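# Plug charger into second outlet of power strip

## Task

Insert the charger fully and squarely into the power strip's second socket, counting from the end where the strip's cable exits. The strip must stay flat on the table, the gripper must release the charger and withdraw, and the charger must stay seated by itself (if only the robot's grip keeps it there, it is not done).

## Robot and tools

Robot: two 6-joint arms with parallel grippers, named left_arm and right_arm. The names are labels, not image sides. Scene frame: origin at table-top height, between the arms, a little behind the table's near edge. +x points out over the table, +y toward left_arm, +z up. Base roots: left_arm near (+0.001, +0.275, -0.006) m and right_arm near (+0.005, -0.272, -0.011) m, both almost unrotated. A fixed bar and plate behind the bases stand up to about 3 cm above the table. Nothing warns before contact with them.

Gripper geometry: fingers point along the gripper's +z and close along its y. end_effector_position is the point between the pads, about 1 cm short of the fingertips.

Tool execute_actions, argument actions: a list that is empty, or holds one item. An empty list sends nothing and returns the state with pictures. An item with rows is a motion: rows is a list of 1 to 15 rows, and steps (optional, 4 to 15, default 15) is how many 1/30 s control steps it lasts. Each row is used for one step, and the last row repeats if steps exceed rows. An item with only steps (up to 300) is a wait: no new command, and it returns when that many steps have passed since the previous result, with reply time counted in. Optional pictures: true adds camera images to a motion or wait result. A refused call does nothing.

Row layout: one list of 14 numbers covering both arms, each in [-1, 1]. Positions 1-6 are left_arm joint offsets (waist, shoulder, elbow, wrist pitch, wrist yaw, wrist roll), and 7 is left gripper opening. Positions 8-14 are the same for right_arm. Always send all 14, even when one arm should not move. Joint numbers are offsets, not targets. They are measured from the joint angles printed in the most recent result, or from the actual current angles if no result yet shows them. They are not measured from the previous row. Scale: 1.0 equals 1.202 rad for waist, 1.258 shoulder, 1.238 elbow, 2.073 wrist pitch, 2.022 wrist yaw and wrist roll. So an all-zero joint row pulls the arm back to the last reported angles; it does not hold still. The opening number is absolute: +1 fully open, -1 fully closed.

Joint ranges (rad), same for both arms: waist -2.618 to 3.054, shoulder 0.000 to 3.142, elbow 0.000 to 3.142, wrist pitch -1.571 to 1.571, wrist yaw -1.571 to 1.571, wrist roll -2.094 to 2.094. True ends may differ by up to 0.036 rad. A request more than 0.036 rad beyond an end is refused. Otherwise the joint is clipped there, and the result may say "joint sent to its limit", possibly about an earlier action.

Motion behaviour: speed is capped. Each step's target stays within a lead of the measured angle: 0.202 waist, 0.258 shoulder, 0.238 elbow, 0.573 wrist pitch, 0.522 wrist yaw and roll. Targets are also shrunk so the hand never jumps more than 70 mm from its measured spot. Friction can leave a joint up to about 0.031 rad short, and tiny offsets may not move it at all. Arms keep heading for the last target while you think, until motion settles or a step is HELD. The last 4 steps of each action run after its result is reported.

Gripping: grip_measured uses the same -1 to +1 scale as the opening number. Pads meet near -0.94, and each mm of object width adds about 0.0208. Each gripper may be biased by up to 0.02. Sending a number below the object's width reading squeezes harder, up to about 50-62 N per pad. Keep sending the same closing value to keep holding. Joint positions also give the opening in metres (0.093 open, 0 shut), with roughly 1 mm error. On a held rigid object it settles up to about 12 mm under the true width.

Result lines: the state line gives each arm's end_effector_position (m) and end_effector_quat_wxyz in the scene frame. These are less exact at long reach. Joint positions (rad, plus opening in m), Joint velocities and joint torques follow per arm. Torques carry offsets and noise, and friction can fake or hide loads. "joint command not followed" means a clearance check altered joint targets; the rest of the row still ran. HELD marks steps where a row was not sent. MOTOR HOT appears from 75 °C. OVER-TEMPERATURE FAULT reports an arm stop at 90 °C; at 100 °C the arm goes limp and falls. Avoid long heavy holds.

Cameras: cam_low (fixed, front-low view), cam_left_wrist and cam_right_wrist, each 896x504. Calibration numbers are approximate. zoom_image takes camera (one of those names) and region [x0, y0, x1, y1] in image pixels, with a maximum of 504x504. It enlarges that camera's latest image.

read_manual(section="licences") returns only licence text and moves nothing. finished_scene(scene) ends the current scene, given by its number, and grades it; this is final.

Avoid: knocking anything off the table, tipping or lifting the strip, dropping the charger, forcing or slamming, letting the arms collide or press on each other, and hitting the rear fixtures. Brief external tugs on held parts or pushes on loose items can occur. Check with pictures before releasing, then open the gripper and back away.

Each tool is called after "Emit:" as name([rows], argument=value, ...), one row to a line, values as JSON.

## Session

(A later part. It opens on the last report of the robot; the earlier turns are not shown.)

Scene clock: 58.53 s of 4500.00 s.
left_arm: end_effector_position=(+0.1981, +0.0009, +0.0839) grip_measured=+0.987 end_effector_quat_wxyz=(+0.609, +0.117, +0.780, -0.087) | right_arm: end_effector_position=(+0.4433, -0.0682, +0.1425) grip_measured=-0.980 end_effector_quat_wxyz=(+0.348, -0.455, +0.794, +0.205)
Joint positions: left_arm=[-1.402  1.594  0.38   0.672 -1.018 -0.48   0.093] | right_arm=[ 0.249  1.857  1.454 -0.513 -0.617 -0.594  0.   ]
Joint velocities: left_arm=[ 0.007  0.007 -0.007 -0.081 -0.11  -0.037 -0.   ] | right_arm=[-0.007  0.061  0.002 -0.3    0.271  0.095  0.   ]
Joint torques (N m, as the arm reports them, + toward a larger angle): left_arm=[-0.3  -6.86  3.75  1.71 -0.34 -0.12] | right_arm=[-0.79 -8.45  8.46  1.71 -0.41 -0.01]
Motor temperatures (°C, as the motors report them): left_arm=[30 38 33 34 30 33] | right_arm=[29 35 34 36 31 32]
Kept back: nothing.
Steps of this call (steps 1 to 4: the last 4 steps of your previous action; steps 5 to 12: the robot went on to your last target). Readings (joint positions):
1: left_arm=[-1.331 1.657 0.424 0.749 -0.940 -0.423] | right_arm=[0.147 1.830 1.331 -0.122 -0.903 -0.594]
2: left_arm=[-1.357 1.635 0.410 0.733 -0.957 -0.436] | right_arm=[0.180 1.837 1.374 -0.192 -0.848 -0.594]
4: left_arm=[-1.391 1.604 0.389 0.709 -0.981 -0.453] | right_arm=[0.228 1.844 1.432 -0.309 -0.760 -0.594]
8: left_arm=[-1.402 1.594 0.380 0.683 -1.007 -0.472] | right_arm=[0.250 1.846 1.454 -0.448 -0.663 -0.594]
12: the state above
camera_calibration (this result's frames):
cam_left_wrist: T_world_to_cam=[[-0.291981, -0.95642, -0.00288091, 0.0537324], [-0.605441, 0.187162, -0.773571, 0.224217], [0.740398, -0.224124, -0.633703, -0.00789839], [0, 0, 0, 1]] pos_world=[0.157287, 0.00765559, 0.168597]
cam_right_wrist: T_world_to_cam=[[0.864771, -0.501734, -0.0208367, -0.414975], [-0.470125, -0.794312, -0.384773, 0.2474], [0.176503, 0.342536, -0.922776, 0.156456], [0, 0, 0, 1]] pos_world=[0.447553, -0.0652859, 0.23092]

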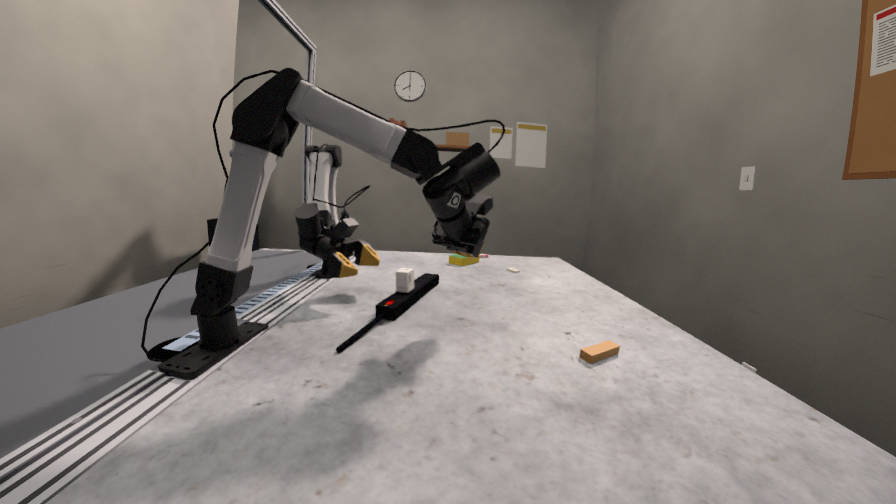

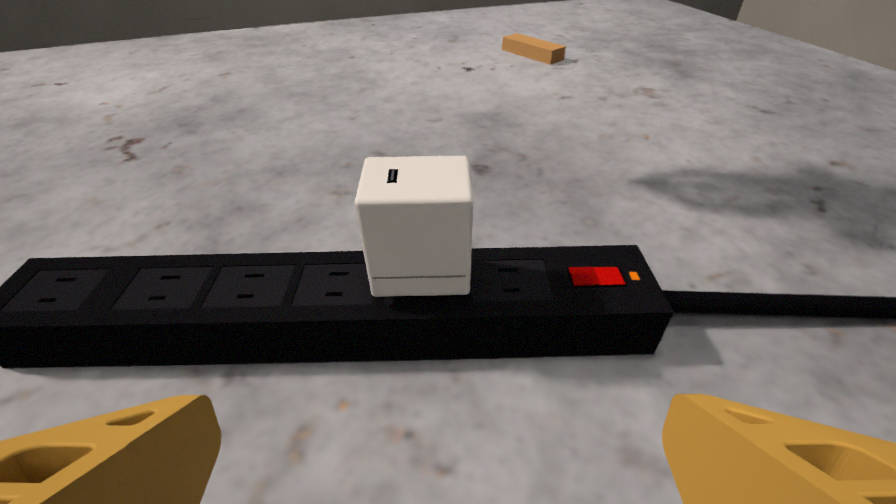

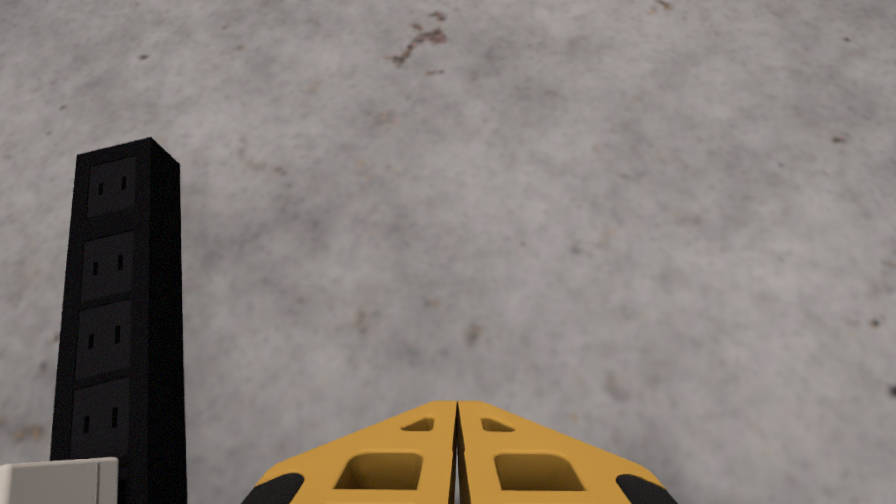

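Emit:
execute_actions([
  {"rows":[[0,0,0,0,0,0,1,0.0041,0.009,0.0045,-0.0313,0.0242,0,-1],[0,0,0,0,0,0,1,0.0163,0.0135,0.0178,-0.0457,0.033,0,-1],[0,0,0,0,0,0,1,0.036,0.0208,0.0393,-0.0689,0.0471,0,-1],[0,0,0,0,0,0,1,0.0623,0.0307,0.068,-0.0999,0.066,0,-1],[0,0,0,0,0,0,1,0.0942,0.0426,0.1029,-0.1375,0.0888,0,-1],[0,0,0,0,0,0,1,0.1301,0.056,0.1421,-0.1799,0.1146,0,-1],[0,0,0,0,0,0,1,0.1686,0.0704,0.1842,-0.2253,0.1422,0,-1],[0,0,0,0,0,0,1,0.2081,0.0851,0.2272,-0.2717,0.1704,0,-1],[0,0,0,0,0,0,1,0.2466,0.0995,0.2693,-0.3171,0.198,0,-1],[0,0,0,0,0,0,1,0.2825,0.1129,0.3086,-0.3595,0.2238,0,-1],[0,0,0,0,0,0,1,0.3144,0.1248,0.3434,-0.3971,0.2466,0,-1],[0,0,0,0,0,0,1,0.3407,0.1347,0.3721,-0.4281,0.2655,0,-1],[0,0,0,0,0,0,1,0.3604,0.142,0.3936,-0.4513,0.2796,0,-1],[0,0,0,0,0,0,1,0.3726,0.1466,0.4069,-0.4657,0.2884,0,-1],[0,0,0,0,0,0,1,0.3767,0.1481,0.4114,-0.4705,0.2913,0,-1]],"steps":15},
], pictures=false)

Emit:
execute_actions([
  {"steps":24},
], pictures=true)

Scene clock: 59.53 s of 4500.00 s.
left_arm: end_effector_position=(+0.1985, +0.0023, +0.0836) grip_measured=+0.987 end_effector_quat_wxyz=(+0.609, +0.114, +0.780, -0.084) | right_arm: end_effector_position=(+0.3850, +0.0065, +0.1352) grip_measured=-0.980 end_effector_quat_wxyz=(+0.192, -0.538, +0.811, +0.121)
Joint positions: left_arm=[-1.402  1.594  0.38   0.666 -1.025 -0.484  0.093] | right_arm=[ 0.542  1.974  1.792 -0.994 -0.309 -0.594  0.   ]
Joint velocities: left_arm=[-0.007 -0.007 -0.002  0.022 -0.066 -0.022 -0.001] | right_arm=[ 1.463  0.476  1.389 -2.015  1.194  0.007  0.   ]
Joint torques (N m, as the arm reports them, + toward a larger angle): left_arm=[ 0.18 -5.39  5.91  1.85 -0.15  0.02] | right_arm=[-0.04 -9.59  7.28  0.94 -0.32 -0.02]
Motor temperatures (°C, as the motors report them): left_arm=[30 38 33 34 30 33] | right_arm=[29 36 34 36 31 32]
Steps of this call (steps 1 to 19: the robot went on to your last target; steps 20 to 30: the first 11 steps of this action). Readings (joint positions):
20: left_arm=[-1.402 1.594 0.380 0.666 -1.025 -0.484] | right_arm=[0.249 1.860 1.454 -0.554 -0.587 -0.594]
21: left_arm=[-1.402 1.594 0.380 0.666 -1.025 -0.484] | right_arm=[0.250 1.860 1.455 -0.559 -0.583 -0.594]
23: left_arm=[-1.402 1.594 0.380 0.666 -1.025 -0.484] | right_arm=[0.265 1.866 1.478 -0.602 -0.557 -0.594]
27: left_arm=[-1.402 1.594 0.380 0.666 -1.025 -0.484] | right_arm=[0.389 1.921 1.637 -0.793 -0.433 -0.594]
30: the state above

Scene clock: 60.33 s of 4500.00 s.
left_arm: end_effector_position=(+0.1985, +0.0023, +0.0836) grip_measured=+0.987 end_effector_quat_wxyz=(+0.609, +0.114, +0.780, -0.084) | right_arm: end_effector_position=(+0.3016, -0.0135, +0.1319) grip_measured=-0.980 end_effector_quat_wxyz=(+0.004, -0.596, +0.803, +0.000)
Joint positions: left_arm=[-1.402  1.594  0.38   0.666 -1.025 -0.484  0.093] | right_arm=[ 0.715  2.019  1.946 -1.469 -0.043 -0.594  0.   ]
Joint velocities: left_arm=[-0.012 -0.022  0.007  0.007 -0.007  0.022 -0.001] | right_arm=[ 0.002 -0.012  0.002 -0.051  0.037 -0.081  0.   ]
Joint torques (N m, as the arm reports them, + toward a larger angle): left_arm=[ 0.19 -5.39  5.88  1.87 -0.15  0.01] | right_arm=[-0.88 -8.36  7.85  0.27 -0.1  -0.03]
Motor temperatures (°C, as the motors report them): left_arm=[30 38 34 34 30 33] | right_arm=[29 36 34 36 31 32]
Kept back: nothing.
Steps of this call (steps 1 to 4: the last 4 steps of your previous action; steps 5 to 24: the robot went on to your last target). Readings (joint positions):
1: left_arm=[-1.402 1.594 0.380 0.666 -1.025 -0.484] | right_arm=[0.592 1.989 1.837 -1.063 -0.270 -0.594]
2: left_arm=[-1.402 1.594 0.380 0.666 -1.025 -0.484] | right_arm=[0.637 2.002 1.875 -1.129 -0.233 -0.594]
4: left_arm=[-1.402 1.594 0.380 0.666 -1.025 -0.484] | right_arm=[0.704 2.017 1.926 -1.243 -0.175 -0.594]
8: left_arm=[-1.402 1.594 0.380 0.666 -1.025 -0.484] | right_arm=[0.729 2.019 1.946 -1.381 -0.105 -0.594]
24: the state above
camera_calibration (this result's frames):
cam_left_wrist: T_world_to_cam=[[-0.285016, -0.95851, -0.00496327, 0.0540121], [-0.606029, 0.184211, -0.773818, 0.224051], [0.742627, -0.217542, -0.633388, -0.00851467], [0, 0, 0, 1]] pos_world=[0.157499, 0.00864607, 0.16825]
cam_right_wrist: T_world_to_cam=[[0.954936, -0.296766, -0.00516202, -0.291665], [-0.267745, -0.868798, 0.416536, 0.0523939], [-0.128098, -0.396383, -0.909105, 0.232951], [0, 0, 0, 1]] pos_world=[0.322391, 0.0513013, 0.188448]

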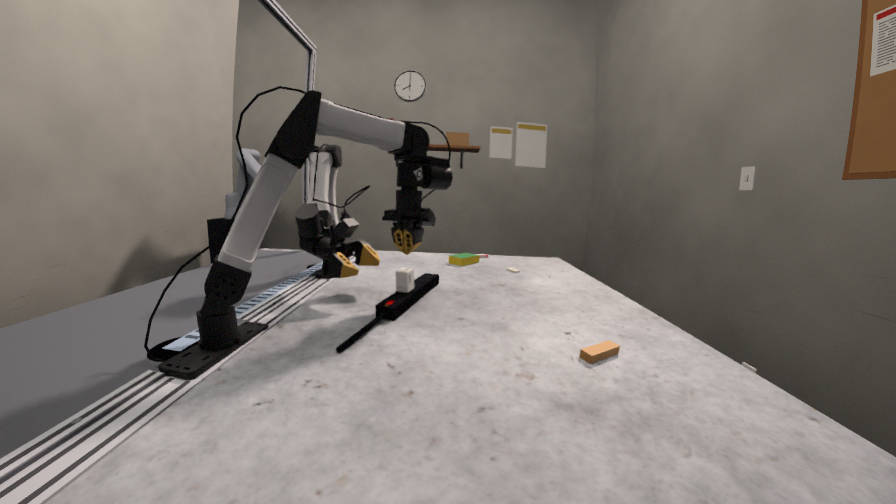

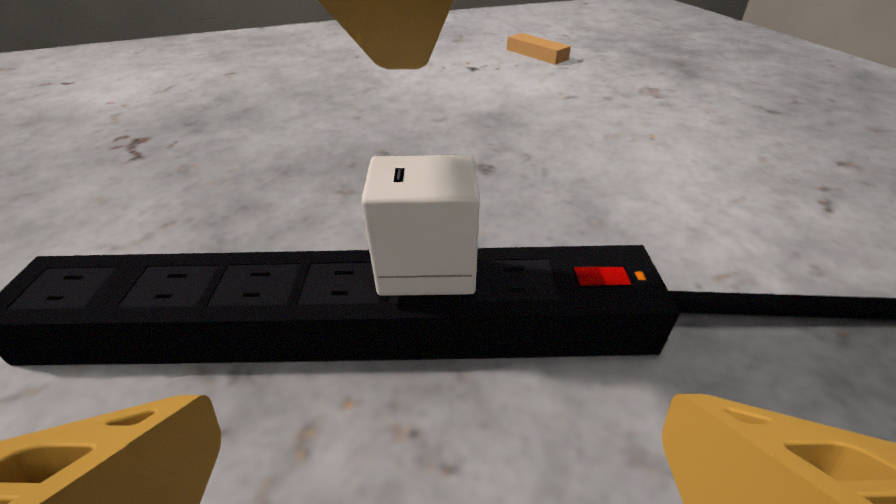

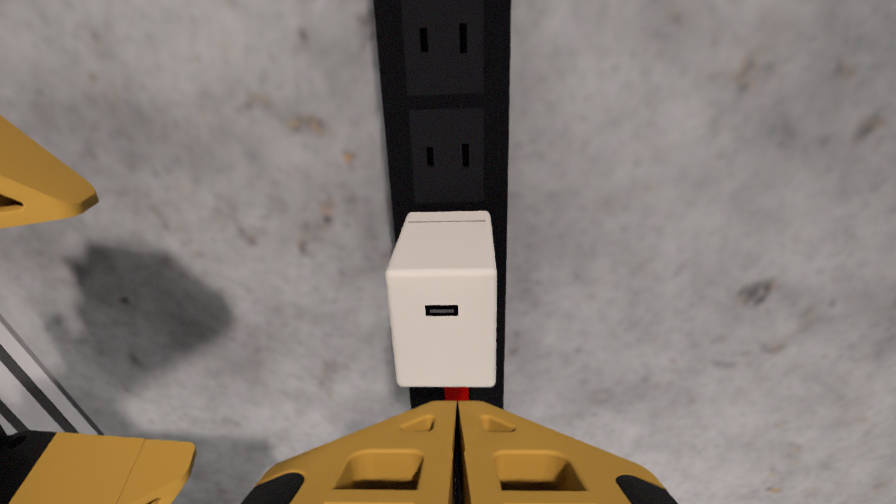

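Emit:
execute_actions([
  {"rows":[[0,0,0,0,0,0,1,0,-0.008,-0.006,0.008,0,0,-1],[0,0,0,0,0,0,1,0,-0.013,-0.014,0.013,0,0,-1],[0,0,0,0,0,0,1,0,-0.017,-0.024,0.019,0,0,-1],[0,0,0,0,0,0,1,0,-0.020,-0.036,0.026,0,0,-1],[0,0,0,0,0,0,1,0,-0.023,-0.050,0.033,0,0,-1],[0,0,0,0,0,0,1,0,-0.026,-0.064,0.040,0,0,-1],[0,0,0,0,0,0,1,0,-0.028,-0.078,0.047,0,0,-1],[0,0,0,0,0,0,1,0,-0.030,-0.092,0.054,0,0,-1],[0,0,0,0,0,0,1,0,-0.032,-0.105,0.060,0,0,-1],[0,0,0,0,0,0,1,0,-0.033,-0.116,0.065,0,0,-1],[0,0,0,0,0,0,1,0,-0.034,-0.126,0.069,0,0,-1],[0,0,0,0,0,0,1,0,-0.0342,-0.133,0.0712,0,0,-1],[0,0,0,0,0,0,1,0,-0.0342,-0.138,0.0722,0,0,-1],[0,0,0,0,0,0,1,0,-0.0342,-0.141,0.0722,0,0,-1],[0,0,0,0,0,0,1,0,-0.0342,-0.142,0.0722,0,0,-1]],"steps":15},
], pictures=false)

Emit:
execute_actions([
  {"steps":14},
], pictures=true)

Scene clock: 62.23 s of 4500.00 s.
left_arm: end_effector_position=(+0.1985, +0.0023, +0.0836) grip_measured=+0.987 end_effector_quat_wxyz=(+0.609, +0.114, +0.780, -0.084) | right_arm: end_effector_position=(+0.2991, -0.0170, +0.1105) grip_measured=-0.980 end_effector_quat_wxyz=(+0.001, -0.596, +0.803, -0.000)
Joint positions: left_arm=[-1.402  1.594  0.38   0.666 -1.025 -0.484  0.093] | right_arm=[ 0.715  1.999  1.831 -1.381 -0.041 -0.594  0.   ]
Joint velocities: left_arm=[ 0.007  0.017 -0.017  0.022 -0.037  0.022 -0.001] | right_arm=[ 0.007 -0.002 -0.408  0.315 -0.022 -0.022  0.   ]
Joint torques (N m, as the arm reports them, + toward a larger angle): left_arm=[ 0.14 -5.35  5.9   1.79 -0.22 -0.04] | right_arm=[  0.14 -11.49   5.44   0.58  -0.25  -0.03]
Motor temperatures (°C, as the motors report them): left_arm=[30 38 34 34 30 33] | right_arm=[29 36 34 36 31 32]
Steps of this call (steps 1 to 30: the robot went on to your last target; steps 31 to 46: nothing new was sent; steps 47 to 57: the first 11 steps of this action). Readings (joint positions):
47: left_arm=[-1.402 1.594 0.380 0.666 -1.025 -0.484] | right_arm=[0.715 2.019 1.946 -1.470 -0.041 -0.594]
48: left_arm=[-1.402 1.594 0.380 0.666 -1.025 -0.484] | right_arm=[0.715 2.019 1.946 -1.468 -0.041 -0.594]
50: left_arm=[-1.402 1.594 0.380 0.666 -1.025 -0.484] | right_arm=[0.715 2.017 1.938 -1.454 -0.041 -0.594]
54: left_arm=[-1.402 1.594 0.380 0.666 -1.025 -0.484] | right_arm=[0.715 2.003 1.880 -1.413 -0.041 -0.594]
57: the state above

Scene clock: 62.70 s of 4500.00 s.
left_arm: end_effector_position=(+0.1985, +0.0023, +0.0836) grip_measured=+0.987 end_effector_quat_wxyz=(+0.609, +0.114, +0.780, -0.084) | right_arm: end_effector_position=(+0.3004, -0.0166, +0.0992) grip_measured=-0.980 end_effector_quat_wxyz=(+0.003, -0.596, +0.803, -0.000)
Joint positions: left_arm=[-1.402  1.594  0.38   0.666 -1.025 -0.484  0.093] | right_arm=[ 0.715  1.999  1.786 -1.332 -0.041 -0.594  0.   ]
Joint velocities: left_arm=[-0.017  0.007 -0.007 -0.051 -0.051 -0.066  0.001] | right_arm=[ 0.007  0.012 -0.012  0.051  0.037 -0.051  0.   ]
Joint torques (N m, as the arm reports them, + toward a larger angle): left_arm=[ 0.18 -5.37  5.94  1.8  -0.22 -0.03] | right_arm=[  0.14 -11.7    5.38   0.61  -0.25  -0.03]
Motor temperatures (°C, as the motors report them): left_arm=[30 38 34 34 30 33] | right_arm=[29 37 35 36 31 32]
Kept back: nothing.
Steps of this call (steps 1 to 4: the last 4 steps of your previous action; steps 5 to 14: the robot went on to your last target). Readings (joint positions):
1: left_arm=[-1.402 1.594 0.380 0.666 -1.025 -0.484] | right_arm=[0.715 1.999 1.817 -1.372 -0.041 -0.594]
2: left_arm=[-1.402 1.594 0.380 0.666 -1.025 -0.484] | right_arm=[0.715 1.999 1.806 -1.364 -0.041 -0.594]
4: left_arm=[-1.402 1.594 0.380 0.666 -1.025 -0.484] | right_arm=[0.715 1.999 1.791 -1.354 -0.041 -0.594]
8: left_arm=[-1.402 1.594 0.380 0.666 -1.025 -0.484] | right_arm=[0.715 1.999 1.786 -1.341 -0.041 -0.594]
14: the state above
camera_calibration (this result's frames):
cam_left_wrist: T_world_to_cam=[[-0.285016, -0.95851, -0.00496327, 0.0540121], [-0.606029, 0.184211, -0.773818, 0.224051], [0.742627, -0.217542, -0.633388, -0.00851467], [0, 0, 0, 1]] pos_world=[0.157499, 0.00864607, 0.16825]
cam_right_wrist: T_world_to_cam=[[0.954894, -0.296898, -0.00536547, -0.291598], [-0.26739, -0.867567, 0.419321, 0.0626672], [-0.12915, -0.398972, -0.907822, 0.202054], [0, 0, 0, 1]] pos_world=[0.321297, 0.0484073, 0.155587]

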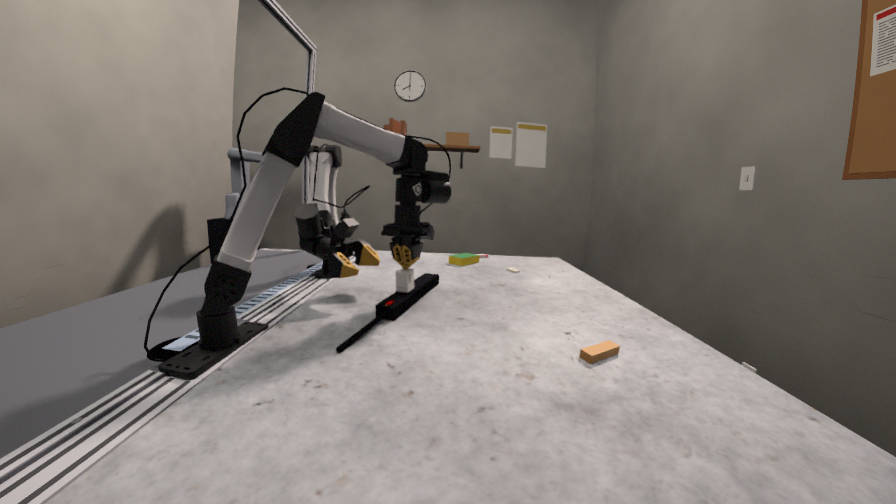

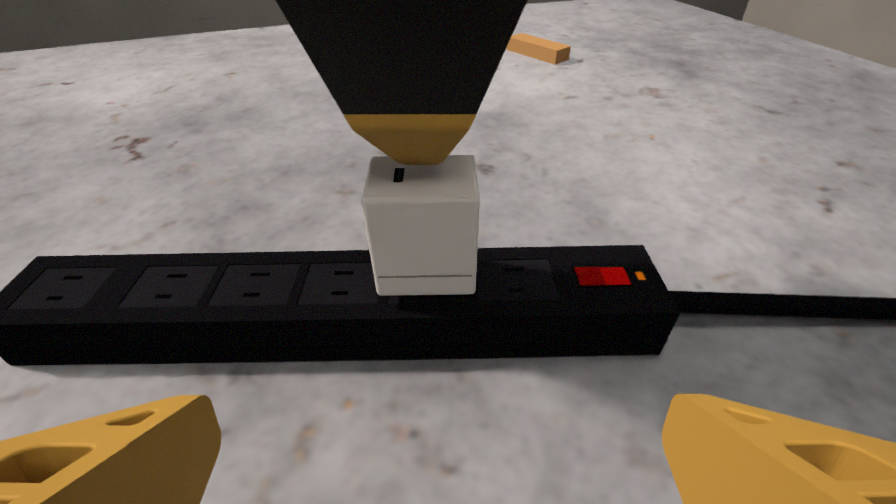

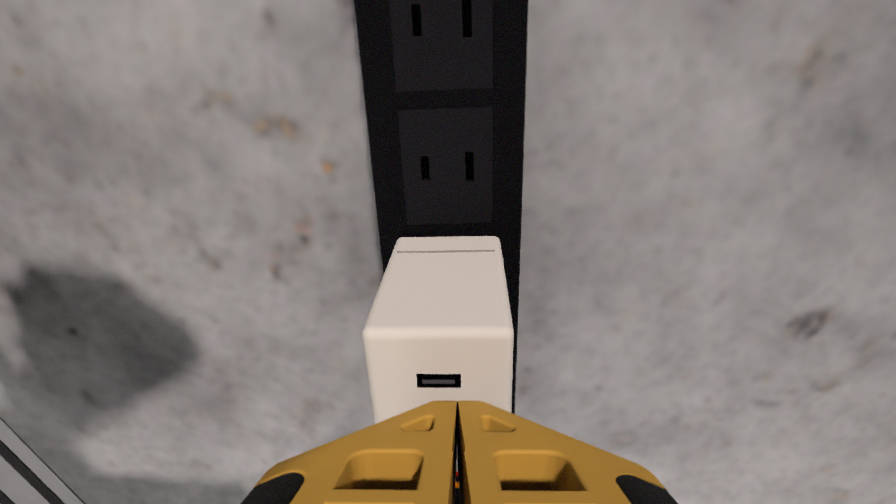

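Emit:
execute_actions([
  {"rows":[[0,0,0,0,0,0,1,0.005,-0.010,-0.0135,0.006,0,0,-1],[0,0,0,0,0,0,1,0.009,-0.004,-0.0155,0.0072,0,0,-1],[0,0,0,0,0,0,1,0.012,0.002,-0.018,0.0084,0,0,-1],[0,0,0,0,0,0,1,0.0135,0.006,-0.0207,0.0096,0,0,-1],[0,0,0,0,0,0,1,0.0135,0.009,-0.0234,0.0108,0,0,-1],[0,0,0,0,0,0,1,0.0135,0.011,-0.0261,0.012,0,0,-1],[0,0,0,0,0,0,1,0.0135,0.013,-0.0288,0.013,0,0,-1],[0,0,0,0,0,0,1,0.0135,0.015,-0.0315,0.014,0,0,-1],[0,0,0,0,0,0,1,0.0135,0.018,-0.0342,0.0145,0,0,-1],[0,0,0,0,0,0,1,0.0135,0.0215,-0.037,0.0145,0,0,-1],[0,0,0,0,0,0,1,0.0135,0.025,-0.040,0.0145,0,0,-1],[0,0,0,0,0,0,1,0.0135,0.029,-0.043,0.0145,0,0,-1],[0,0,0,0,0,0,1,0.0135,0.033,-0.046,0.0145,0,0,-1],[0,0,0,0,0,0,1,0.0135,0.037,-0.049,0.0145,0,0,-1],[0,0,0,0,0,0,1,0.0135,0.040,-0.051,0.0145,0,0,-1]],"steps":15},
], pictures=false)

Emit:
execute_actions([
  {"steps":10},
], pictures=true)

Scene clock: 63.77 s of 4500.00 s.
left_arm: end_effector_position=(+0.1985, +0.0023, +0.0836) grip_measured=+0.987 end_effector_quat_wxyz=(+0.609, +0.114, +0.780, -0.084) | right_arm: end_effector_position=(+0.2974, -0.0139, +0.0949) grip_measured=-0.980 end_effector_quat_wxyz=(+0.001, -0.600, +0.800, -0.000)
Joint positions: left_arm=[-1.402  1.594  0.38   0.666 -1.025 -0.484  0.093] | right_arm=[ 0.726  1.999  1.77  -1.318 -0.041 -0.594  0.   ]
Joint velocities: left_arm=[-0.022 -0.007  0.007 -0.022 -0.022 -0.007  0.   ] | right_arm=[-0.012  0.002 -0.002 -0.037 -0.022 -0.007  0.   ]
Joint torques (N m, as the arm reports them, + toward a larger angle): left_arm=[ 0.13 -5.36  5.91  1.8  -0.21 -0.03] | right_arm=[ 0.53 -7.63  4.14  0.65 -0.23 -0.03]
Motor temperatures (°C, as the motors report them): left_arm=[30 38 34 34 30 33] | right_arm=[29 37 35 35 31 32]
Steps of this call (steps 1 to 21: the robot went on to your last target; steps 22 to 32: the first 11 steps of this action). Readings (joint positions):
22: left_arm=[-1.402 1.594 0.380 0.666 -1.025 -0.484] | right_arm=[0.715 1.999 1.786 -1.330 -0.041 -0.594]
23: left_arm=[-1.402 1.594 0.380 0.666 -1.025 -0.484] | right_arm=[0.715 1.999 1.786 -1.330 -0.041 -0.594]
25: left_arm=[-1.402 1.594 0.380 0.666 -1.025 -0.484] | right_arm=[0.717 1.999 1.785 -1.328 -0.041 -0.594]
29: left_arm=[-1.402 1.594 0.380 0.666 -1.025 -0.484] | right_arm=[0.726 1.999 1.772 -1.321 -0.041 -0.594]
32: the state above

Scene clock: 64.10 s of 4500.00 s.
left_arm: end_effector_position=(+0.1985, +0.0023, +0.0836) grip_measured=+0.987 end_effector_quat_wxyz=(+0.609, +0.114, +0.780, -0.084) | right_arm: end_effector_position=(+0.2974, -0.0139, +0.0942) grip_measured=-0.980 end_effector_quat_wxyz=(+0.001, -0.600, +0.800, -0.000)
Joint positions: left_arm=[-1.402  1.594  0.38   0.666 -1.025 -0.484  0.093] | right_arm=[ 0.726  1.999  1.767 -1.315 -0.041 -0.594  0.   ]
Joint velocities: left_arm=[-0.027  0.002 -0.002 -0.022 -0.066  0.066 -0.001] | right_arm=[ 0.002  0.007 -0.007 -0.007  0.051  0.022  0.   ]
Joint torques (N m, as the arm reports them, + toward a larger angle): left_arm=[ 0.11 -5.41  5.94  1.79 -0.22 -0.05] | right_arm=[ 0.56 -6.26  3.14  0.65 -0.25 -0.03]
Motor temperatures (°C, as the motors report them): left_arm=[30 38 34 34 30 33] | right_arm=[29 37 35 35 31 32]
Kept back: nothing.
Steps of this call (steps 1 to 4: the last 4 steps of your previous action; steps 5 to 10: the robot went on to your last target). Readings (joint positions):
1: left_arm=[-1.402 1.594 0.380 0.666 -1.025 -0.484] | right_arm=[0.726 1.999 1.770 -1.317 -0.041 -0.594]
2: left_arm=[-1.402 1.594 0.380 0.666 -1.025 -0.484] | right_arm=[0.726 1.999 1.770 -1.317 -0.041 -0.594]
4: left_arm=[-1.402 1.594 0.380 0.666 -1.025 -0.484] | right_arm=[0.726 1.999 1.767 -1.316 -0.041 -0.594]
8: left_arm=[-1.402 1.594 0.380 0.666 -1.025 -0.484] | right_arm=[0.726 1.999 1.767 -1.315 -0.041 -0.594]
10: the state above
camera_calibration (this result's frames):
cam_left_wrist: T_world_to_cam=[[-0.285016, -0.95851, -0.00496327, 0.0540121], [-0.606029, 0.184211, -0.773818, 0.224051], [0.742627, -0.217542, -0.633388, -0.00851467], [0, 0, 0, 1]] pos_world=[0.157499, 0.00864607, 0.16825]
cam_right_wrist: T_world_to_cam=[[0.957966, -0.286795, -0.00706384, -0.288593], [-0.257258, -0.869683, 0.421272, 0.0630092], [-0.126962, -0.401747, -0.906907, 0.197418], [0, 0, 0, 1]] pos_world=[0.317736, 0.0513435, 0.150457]

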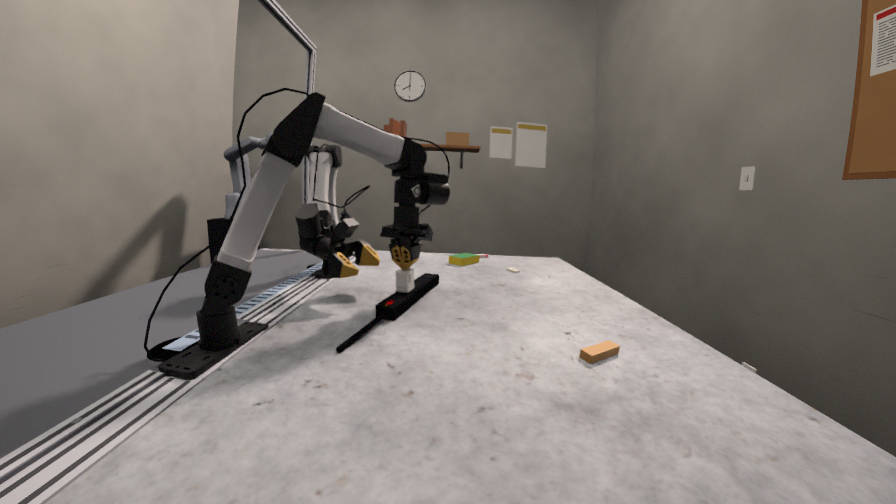

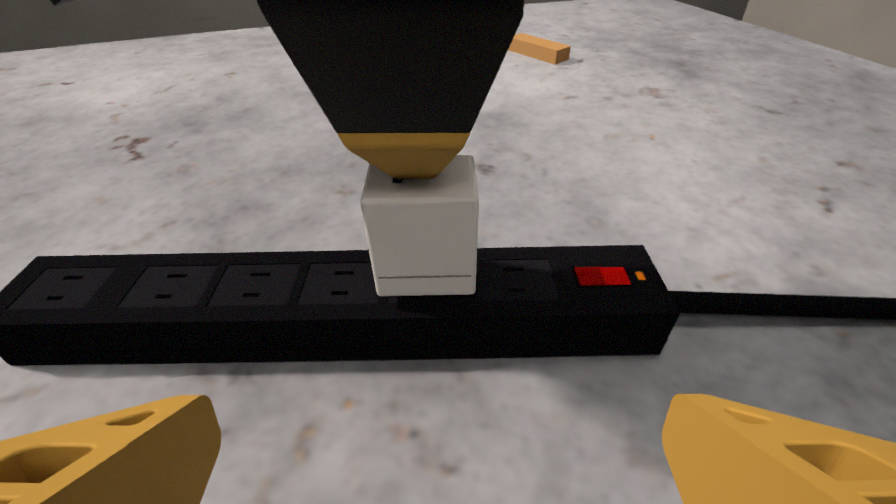

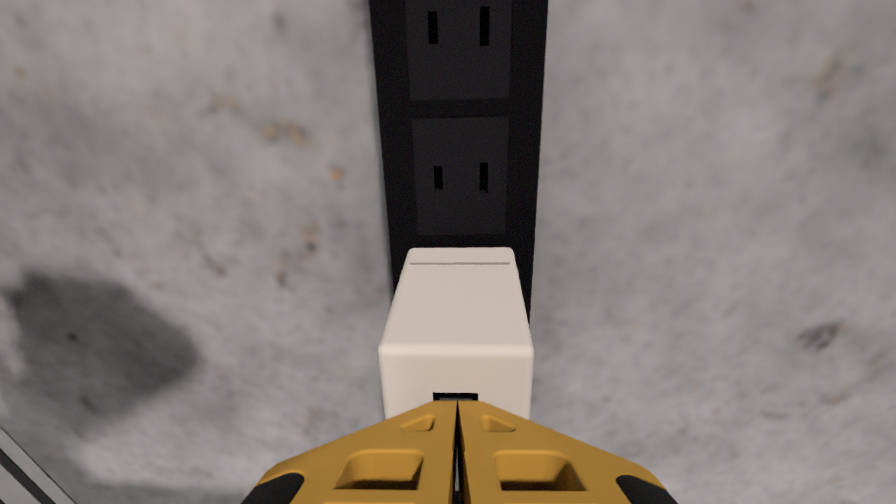

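Emit:
execute_actions([
  {"rows":[[0,0,0,0,0,0,1,0.004,0.042,-0.0370,0.007,0,0,-1],[0,0,0,0,0,0,1,0.003,0.0445,-0.0390,0.007,0,0,-1],[0,0,0,0,0,0,1,0.002,0.0475,-0.0412,0.0075,0,0,-1],[0,0,0,0,0,0,1,0.001,0.0505,-0.0435,0.008,0,0,-1],[0,0,0,0,0,0,1,0,0.0535,-0.0458,0.0085,0,0,-1],[0,0,0,0,0,0,1,0,0.0565,-0.0481,0.009,0,0,-1],[0,0,0,0,0,0,1,0,0.0595,-0.0504,0.0095,0,0,-1],[0,0,0,0,0,0,1,0,0.0625,-0.0527,0.010,0,0,-1],[0,0,0,0,0,0,1,0,0.0655,-0.0550,0.0105,0,0,-1],[0,0,0,0,0,0,1,0,0.0685,-0.0573,0.011,0,0,-1],[0,0,0,0,0,0,1,0,0.0715,-0.0596,0.0115,0,0,-1],[0,0,0,0,0,0,1,0,0.0745,-0.0619,0.012,0,0,-1],[0,0,0,0,0,0,1,0,0.0775,-0.0642,0.0125,0,0,-1],[0,0,0,0,0,0,1,0,0.0800,-0.0662,0.013,0,0,-1],[0,0,0,0,0,0,1,0,0.0820,-0.0680,0.013,0,0,-1]],"steps":15},
], pictures=false)

Emit:
execute_actions([
  {"steps":8},
], pictures=true)

Scene clock: 64.97 s of 4500.00 s.
left_arm: end_effector_position=(+0.1985, +0.0023, +0.0836) grip_measured=+0.987 end_effector_quat_wxyz=(+0.609, +0.114, +0.780, -0.084) | right_arm: end_effector_position=(+0.2975, -0.0139, +0.0926) grip_measured=-0.980 end_effector_quat_wxyz=(+0.001, -0.600, +0.800, -0.000)
Joint positions: left_arm=[-1.402  1.594  0.38   0.666 -1.025 -0.484  0.093] | right_arm=[ 0.726  1.999  1.761 -1.308 -0.041 -0.594  0.   ]
Joint velocities: left_arm=[-0.017 -0.002 -0.017  0.066 -0.037 -0.007 -0.   ] | right_arm=[-0.032 -0.002 -0.012  0.051 -0.007 -0.022  0.   ]
Joint torques (N m, as the arm reports them, + toward a larger angle): left_arm=[ 0.14 -5.38  5.94  1.79 -0.22 -0.03] | right_arm=[ 0.13 -3.33  1.43  0.68 -0.23 -0.02]
Motor temperatures (°C, as the motors report them): left_arm=[30 38 34 34 30 33] | right_arm=[29 37 34 35 31 32]
Steps of this call (steps 1 to 15: the robot went on to your last target; steps 16 to 26: the first 11 steps of this action). Readings (joint positions):
16: left_arm=[-1.402 1.594 0.380 0.666 -1.025 -0.484] | right_arm=[0.726 1.999 1.767 -1.315 -0.041 -0.594]
17: left_arm=[-1.402 1.594 0.380 0.666 -1.025 -0.484] | right_arm=[0.726 1.999 1.767 -1.315 -0.041 -0.594]
19: left_arm=[-1.402 1.594 0.380 0.666 -1.025 -0.484] | right_arm=[0.726 1.999 1.766 -1.314 -0.041 -0.594]
23: left_arm=[-1.402 1.594 0.380 0.666 -1.025 -0.484] | right_arm=[0.726 1.999 1.763 -1.311 -0.041 -0.594]
26: the state above

Scene clock: 65.23 s of 4500.00 s.
left_arm: end_effector_position=(+0.1985, +0.0023, +0.0836) grip_measured=+0.987 end_effector_quat_wxyz=(+0.609, +0.114, +0.780, -0.084) | right_arm: end_effector_position=(+0.2976, -0.0139, +0.0919) grip_measured=-0.980 end_effector_quat_wxyz=(+0.002, -0.600, +0.800, -0.000)
Joint positions: left_arm=[-1.402  1.594  0.38   0.666 -1.025 -0.484  0.093] | right_arm=[ 0.726  1.999  1.758 -1.305 -0.041 -0.594  0.   ]
Joint velocities: left_arm=[-0.017 -0.002  0.007 -0.037  0.022  0.037 -0.   ] | right_arm=[-0.002 -0.002 -0.002  0.037 -0.022 -0.066  0.   ]
Joint torques (N m, as the arm reports them, + toward a larger angle): left_arm=[ 0.15 -5.38  5.91  1.79 -0.21 -0.04] | right_arm=[ 0.15 -2.29  0.7   0.72 -0.24 -0.02]
Motor temperatures (°C, as the motors report them): left_arm=[30 38 34 34 30 33] | right_arm=[29 37 34 35 31 32]
Kept back: nothing.
Steps of this call (steps 1 to 4: the last 4 steps of your previous action; steps 5 to 8: the robot went on to your last target). Readings (joint positions):
1: left_arm=[-1.402 1.594 0.380 0.666 -1.025 -0.484] | right_arm=[0.726 1.999 1.760 -1.308 -0.041 -0.594]
2: left_arm=[-1.402 1.594 0.380 0.666 -1.025 -0.484] | right_arm=[0.726 1.999 1.759 -1.307 -0.041 -0.594]
4: left_arm=[-1.402 1.594 0.380 0.666 -1.025 -0.484] | right_arm=[0.726 1.999 1.758 -1.306 -0.041 -0.594]
8: the state above
camera_calibration (this result's frames):
cam_left_wrist: T_world_to_cam=[[-0.285016, -0.95851, -0.00496327, 0.0540121], [-0.606029, 0.184211, -0.773818, 0.224051], [0.742627, -0.217542, -0.633388, -0.00851467], [0, 0, 0, 1]] pos_world=[0.157499, 0.00864607, 0.16825]
cam_right_wrist: T_world_to_cam=[[0.957979, -0.286761, -0.0066425, -0.288812], [-0.257477, -0.869896, 0.420697, 0.0641564], [-0.126418, -0.401309, -0.907177, 0.195225], [0, 0, 0, 1]] pos_world=[0.317874, 0.051335, 0.148195]

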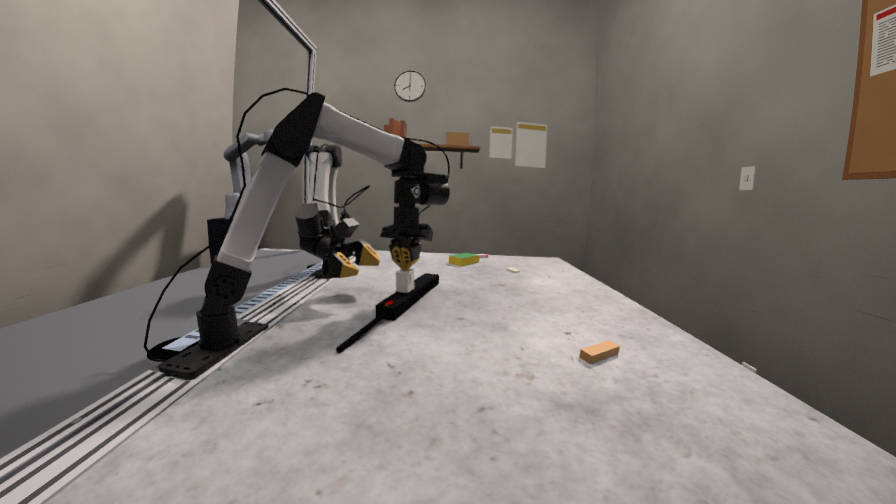

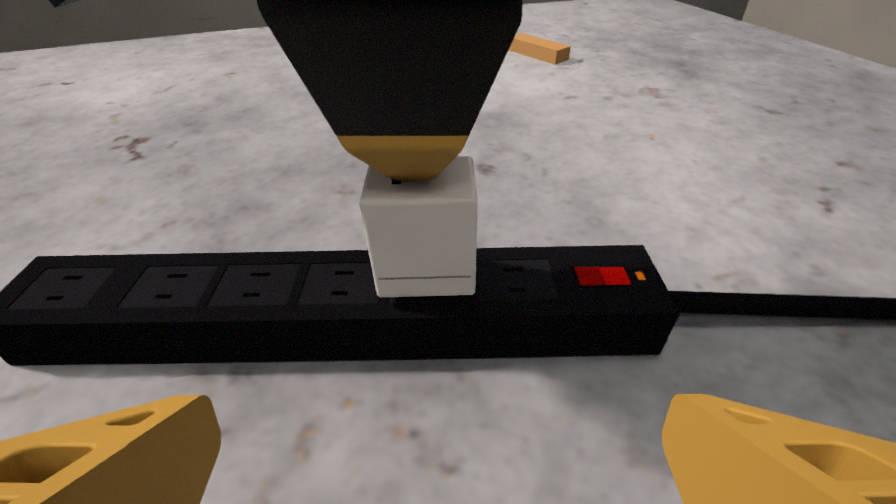

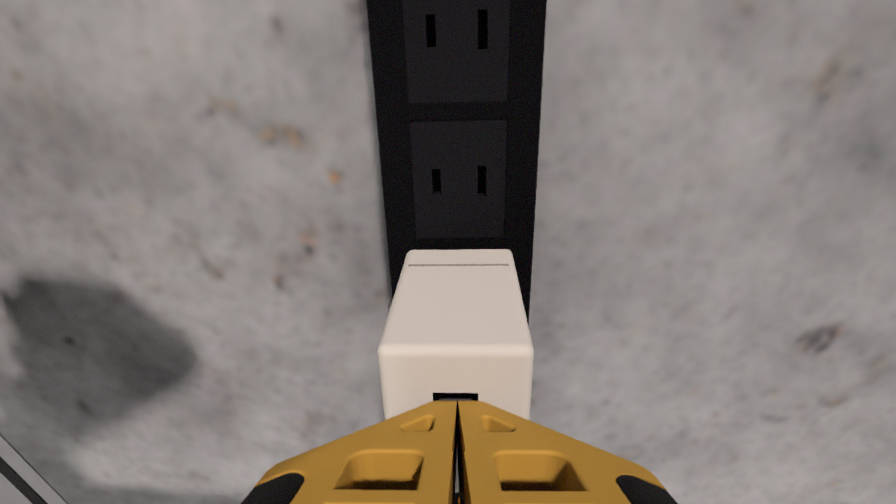

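Emit:
zoom_image(camera="cam_left_wrist", region=[330, 220, 530, 330])

Emit:
zoom_image(camera="cam_low", region=[375, 250, 445, 315])

Region (330, 220, 530, 330) of cam_left_wrist's 896x504 image, scaled by 2.520, with more detail than that image has; it fills the top 277 rows of this view, and the rest is white.

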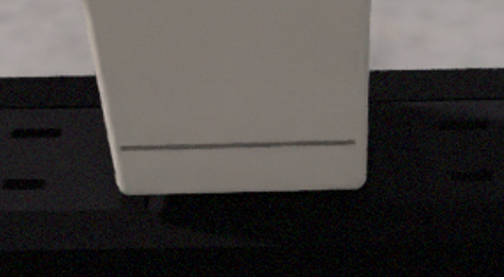

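Region (375, 250, 445, 315) of cam_low's 896x504 image, scaled by 7.200, with more detail than that image has; it fills the top 468 rows of this view, and the rest is white.

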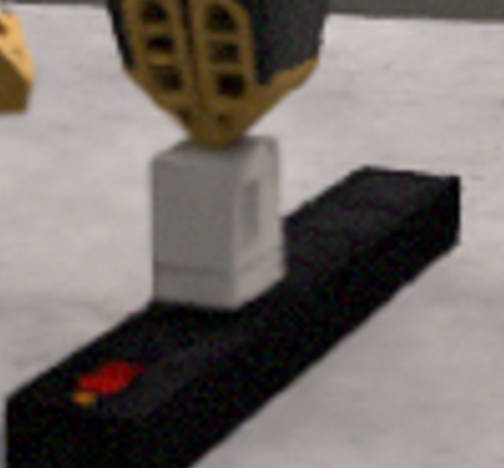

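Emit:
execute_actions([
  {"rows":[[0,0,0,0,0,0,1,0,0.0820,-0.0620,0.008,0,0,-1],[0,0,0,0,0,0,1,0,0.0822,-0.0640,0.008,0,0,-1],[0,0,0,0,0,0,1,0,0.0825,-0.0660,0.0083,0,0,-1],[0,0,0,0,0,0,1,0,0.0828,-0.0680,0.0086,0,0,-1],[0,0,0,0,0,0,1,0,0.0831,-0.0700,0.009,0,0,-1],[0,0,0,0,0,0,1,0,0.0834,-0.0720,0.0093,0,0,-1],[0,0,0,0,0,0,1,0,0.0837,-0.0740,0.0096,0,0,-1],[0,0,0,0,0,0,1,0,0.0840,-0.0760,0.010,0,0,-1],[0,0,0,0,0,0,1,0,0.0843,-0.0780,0.0103,0,0,-1],[0,0,0,0,0,0,1,0,0.0846,-0.0800,0.0106,0,0,-1],[0,0,0,0,0,0,1,0,0.0850,-0.0820,0.011,0,0,-1],[0,0,0,0,0,0,1,0,0.0850,-0.0840,0.011,0,0,-1]],"steps":15},
], pictures=false)

Emit:
execute_actions([
  {"steps":8},
], pictures=false)

Scene clock: 66.57 s of 4500.00 s.
left_arm: end_effector_position=(+0.1985, +0.0023, +0.0836) grip_measured=+0.987 end_effector_quat_wxyz=(+0.609, +0.114, +0.780, -0.084) | right_arm: end_effector_position=(+0.2983, -0.0148, +0.0863) grip_measured=-0.980 end_effector_quat_wxyz=(-0.001, -0.600, +0.800, -0.003)
Joint positions: left_arm=[-1.402  1.594  0.38   0.666 -1.025 -0.484  0.093] | right_arm=[ 0.726  2.004  1.743 -1.29  -0.037 -0.594  0.   ]
Joint velocities: left_arm=[ 0.012 -0.017 -0.017 -0.022 -0.037 -0.095  0.   ] | right_arm=[ 0.012  0.002 -0.012 -0.051  0.007 -0.022  0.   ]
Joint torques (N m, as the arm reports them, + toward a larger angle): left_arm=[ 0.16 -5.39  5.89  1.79 -0.21 -0.03] | right_arm=[ 0.17 -2.5  -0.2   0.56 -0.29 -0.03]
Motor temperatures (°C, as the motors report them): left_arm=[30 37 34 34 30 33] | right_arm=[29 37 34 35 31 32]
Steps of this call (steps 1 to 15: the robot went on to your last target; steps 16 to 29: nothing new was sent; steps 30 to 40: the first 11 steps of this action). Readings (joint positions):
30: left_arm=[-1.402 1.594 0.380 0.666 -1.025 -0.484] | right_arm=[0.726 1.999 1.758 -1.305 -0.041 -0.594]
31: left_arm=[-1.402 1.594 0.380 0.666 -1.025 -0.484] | right_arm=[0.726 1.999 1.758 -1.305 -0.041 -0.594]
33: left_arm=[-1.402 1.594 0.380 0.666 -1.025 -0.484] | right_arm=[0.726 1.999 1.757 -1.305 -0.041 -0.594]
37: left_arm=[-1.402 1.594 0.380 0.666 -1.025 -0.484] | right_arm=[0.726 2.004 1.744 -1.290 -0.038 -0.594]
40: the state above

Scene clock: 66.83 s of 4500.00 s.
left_arm: end_effector_position=(+0.1985, +0.0023, +0.0836) grip_measured=+0.987 end_effector_quat_wxyz=(+0.609, +0.114, +0.780, -0.084) | right_arm: end_effector_position=(+0.2983, -0.0148, +0.0863) grip_measured=-0.980 end_effector_quat_wxyz=(-0.001, -0.600, +0.800, -0.003)
Joint positions: left_arm=[-1.402  1.594  0.38   0.666 -1.025 -0.484  0.093] | right_arm=[ 0.726  2.004  1.743 -1.29  -0.037 -0.594  0.   ]
Joint velocities: left_arm=[-0.007  0.002 -0.002 -0.007  0.007 -0.037  0.001] | right_arm=[-0.002 -0.022  0.007 -0.022  0.066 -0.022  0.   ]
Joint torques (N m, as the arm reports them, + toward a larger angle): left_arm=[ 0.18 -5.38  5.91  1.79 -0.21 -0.05] | right_arm=[ 0.24 -2.47 -0.43  0.58 -0.28 -0.02]
Motor temperatures (°C, as the motors report them): left_arm=[30 37 34 34 30 33] | right_arm=[29 37 34 35 31 32]
Kept back: nothing.
Steps of this call (steps 1 to 4: the last 4 steps of your previous action; steps 5 to 8: the robot went on to your last target). Readings (joint positions):
1: left_arm=[-1.402 1.594 0.380 0.666 -1.025 -0.484] | right_arm=[0.726 2.004 1.743 -1.290 -0.037 -0.594]
2: left_arm=[-1.402 1.594 0.380 0.666 -1.025 -0.484] | right_arm=[0.726 2.004 1.743 -1.290 -0.037 -0.594]
4: left_arm=[-1.402 1.594 0.380 0.666 -1.025 -0.484] | right_arm=[0.726 2.004 1.743 -1.290 -0.037 -0.594]
8: the state above

Emit:
execute_actions([
  {"rows":[[0,0,0,0,0,0,1,0,0.072,-0.064,0.003,0,0,-1],[0,0,0,0,0,0,1,0,0.061,-0.054,0.002,0,0,-1],[0,0,0,0,0,0,1,0,0.049,-0.043,0.001,0,0,-1],[0,0,0,0,0,0,1,0,0.037,-0.032,0,0,0,-1],[0,0,0,0,0,0,1,0,0.025,-0.020,0,0,0,-1],[0,0,0,0,0,0,1,0,0.014,-0.008,-0.002,0,0,-1],[0,0,0,0,0,0,1,0,0.005,0.005,-0.006,0,0,-1],[0,0,0,0,0,0,1,0,-0.003,0.019,-0.013,0,0,-1],[0,0,0,0,0,0,1,0,-0.011,0.035,-0.022,0,0,-1],[0,0,0,0,0,0,1,0,-0.020,0.053,-0.033,0,0,-1],[0,0,0,0,0,0,1,0,-0.030,0.072,-0.044,0,0,-1],[0,0,0,0,0,0,1,0,-0.040,0.090,-0.055,0,0,-1],[0,0,0,0,0,0,1,0,-0.050,0.106,-0.064,0,0,-1],[0,0,0,0,0,0,1,0,-0.058,0.118,-0.071,0,0,-1],[0,0,0,0,0,0,1,0,-0.064,0.126,-0.076,0,0,-1]],"steps":15},
], pictures=false)

Emit:
execute_actions([
  {"steps":8},
], pictures=true)

Emit:
zoom_image(camera="cam_left_wrist", region=[320, 140, 540, 340])

Scene clock: 67.53 s of 4500.00 s.
left_arm: end_effector_position=(+0.1985, +0.0023, +0.0836) grip_measured=+0.987 end_effector_quat_wxyz=(+0.609, +0.114, +0.780, -0.084) | right_arm: end_effector_position=(+0.2993, -0.0136, +0.0967) grip_measured=-0.980 end_effector_quat_wxyz=(+0.005, -0.600, +0.800, -0.003)
Joint positions: left_arm=[-1.402  1.594  0.38   0.666 -1.025 -0.484  0.093] | right_arm=[ 0.726  1.999  1.777 -1.319 -0.036 -0.594  0.   ]
Joint velocities: left_arm=[-0.007  0.002  0.007 -0.051 -0.066 -0.007  0.   ] | right_arm=[ 0.022 -0.002  0.52  -0.374 -0.007  0.007  0.   ]
Joint torques (N m, as the arm reports them, + toward a larger angle): left_arm=[ 0.14 -5.41  5.93  1.8  -0.2  -0.04] | right_arm=[  0.13 -12.48   8.59   0.51  -0.23  -0.02]
Motor temperatures (°C, as the motors report them): left_arm=[30 37 34 34 30 33] | right_arm=[29 37 34 35 31 32]
Steps of this call (steps 1 to 10: the robot went on to your last target; steps 11 to 21: the first 11 steps of this action). Readings (joint positions):
11: left_arm=[-1.402 1.594 0.380 0.666 -1.025 -0.484] | right_arm=[0.726 2.004 1.743 -1.290 -0.037 -0.594]
12: left_arm=[-1.402 1.594 0.380 0.666 -1.025 -0.484] | right_arm=[0.726 2.004 1.743 -1.290 -0.037 -0.594]
14: left_arm=[-1.402 1.594 0.380 0.666 -1.025 -0.484] | right_arm=[0.726 2.002 1.743 -1.290 -0.036 -0.594]
18: left_arm=[-1.402 1.594 0.380 0.666 -1.025 -0.484] | right_arm=[0.726 1.999 1.750 -1.293 -0.036 -0.594]
21: the state above

Scene clock: 67.80 s of 4500.00 s.
left_arm: end_effector_position=(+0.1985, +0.0023, +0.0836) grip_measured=+0.987 end_effector_quat_wxyz=(+0.609, +0.114, +0.780, -0.084) | right_arm: end_effector_position=(+0.3005, -0.0096, +0.1517) grip_measured=-0.980 end_effector_quat_wxyz=(+0.055, -0.601, +0.797, -0.000)
Joint positions: left_arm=[-1.402  1.594  0.38   0.666 -1.025 -0.484  0.093] | right_arm=[ 0.726  1.929  1.891 -1.401 -0.036 -0.594  0.   ]
Joint velocities: left_arm=[ 0.017 -0.002 -0.002 -0.051 -0.037  0.066  0.   ] | right_arm=[-0.007 -0.178  0.1   -0.198 -0.022  0.051  0.   ]
Joint torques (N m, as the arm reports them, + toward a larger angle): left_arm=[ 0.18 -5.39  5.97  1.8  -0.22 -0.05] | right_arm=[ 0.09 -9.    6.78  0.51 -0.24 -0.03]
Motor temperatures (°C, as the motors report them): left_arm=[30 37 34 34 30 33] | right_arm=[29 37 34 35 31 32]
Kept back: nothing.
Steps of this call (steps 1 to 4: the last 4 steps of your previous action; steps 5 to 8: the robot went on to your last target). Readings (joint positions):
1: left_arm=[-1.402 1.594 0.380 0.666 -1.025 -0.484] | right_arm=[0.726 1.998 1.797 -1.333 -0.036 -0.594]
2: left_arm=[-1.402 1.594 0.380 0.666 -1.025 -0.484] | right_arm=[0.726 1.994 1.817 -1.345 -0.036 -0.594]
4: left_arm=[-1.402 1.594 0.380 0.666 -1.025 -0.484] | right_arm=[0.726 1.975 1.855 -1.370 -0.036 -0.594]
8: the state above
camera_calibration (this result's frames):
cam_left_wrist: T_world_to_cam=[[-0.285016, -0.95851, -0.00496327, 0.0540121], [-0.606029, 0.184211, -0.773818, 0.224051], [0.742627, -0.217542, -0.633388, -0.00851467], [0, 0, 0, 1]] pos_world=[0.157499, 0.00864607, 0.16825]
cam_right_wrist: T_world_to_cam=[[0.9569, -0.284743, 0.0571219, -0.299292], [-0.286785, -0.895472, 0.340418, 0.0642434], [-0.0457807, -0.342128, -0.938537, 0.232663], [0, 0, 0, 1]] pos_world=[0.315468, 0.0519072, 0.213589]

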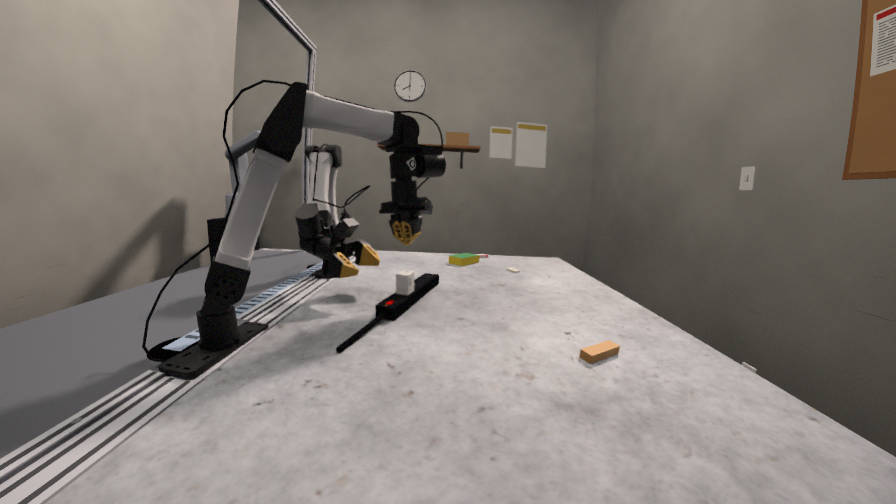

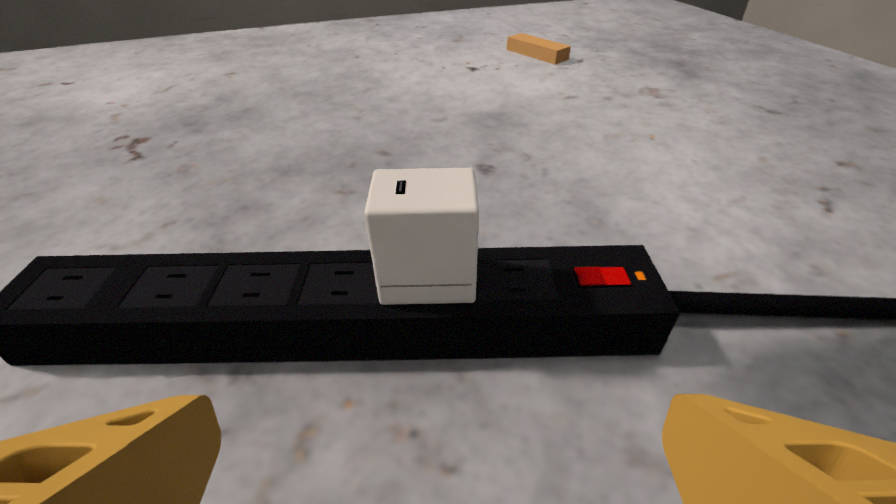

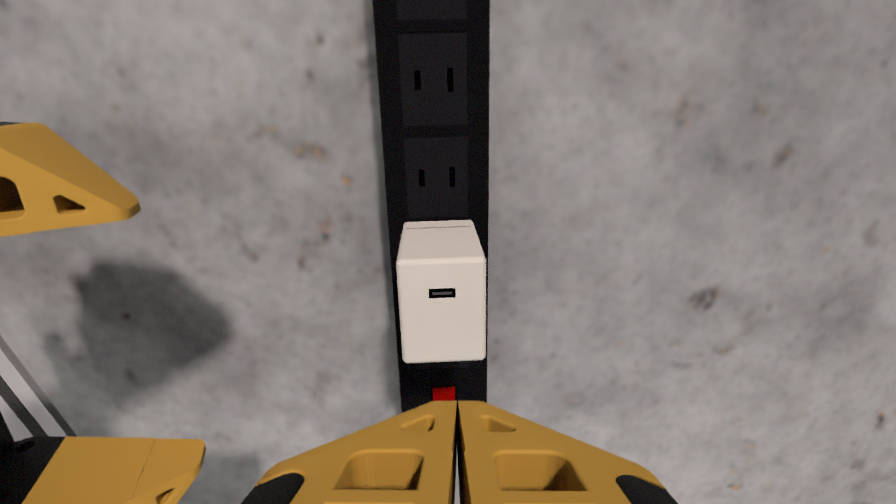

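Region (320, 140, 540, 340) of cam_left_wrist's 896x504 image, scaled by 2.291, with more detail than that image has; it fills the top 458 rows of this view, and the rest is white.

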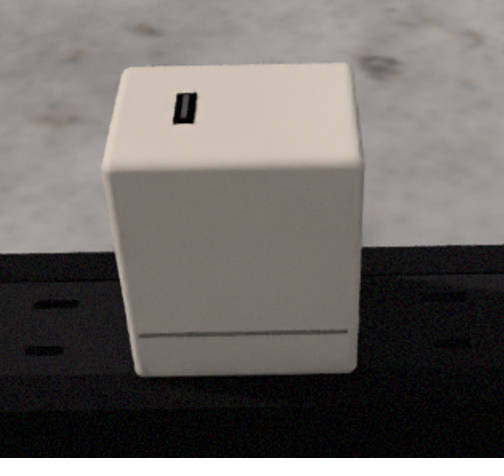

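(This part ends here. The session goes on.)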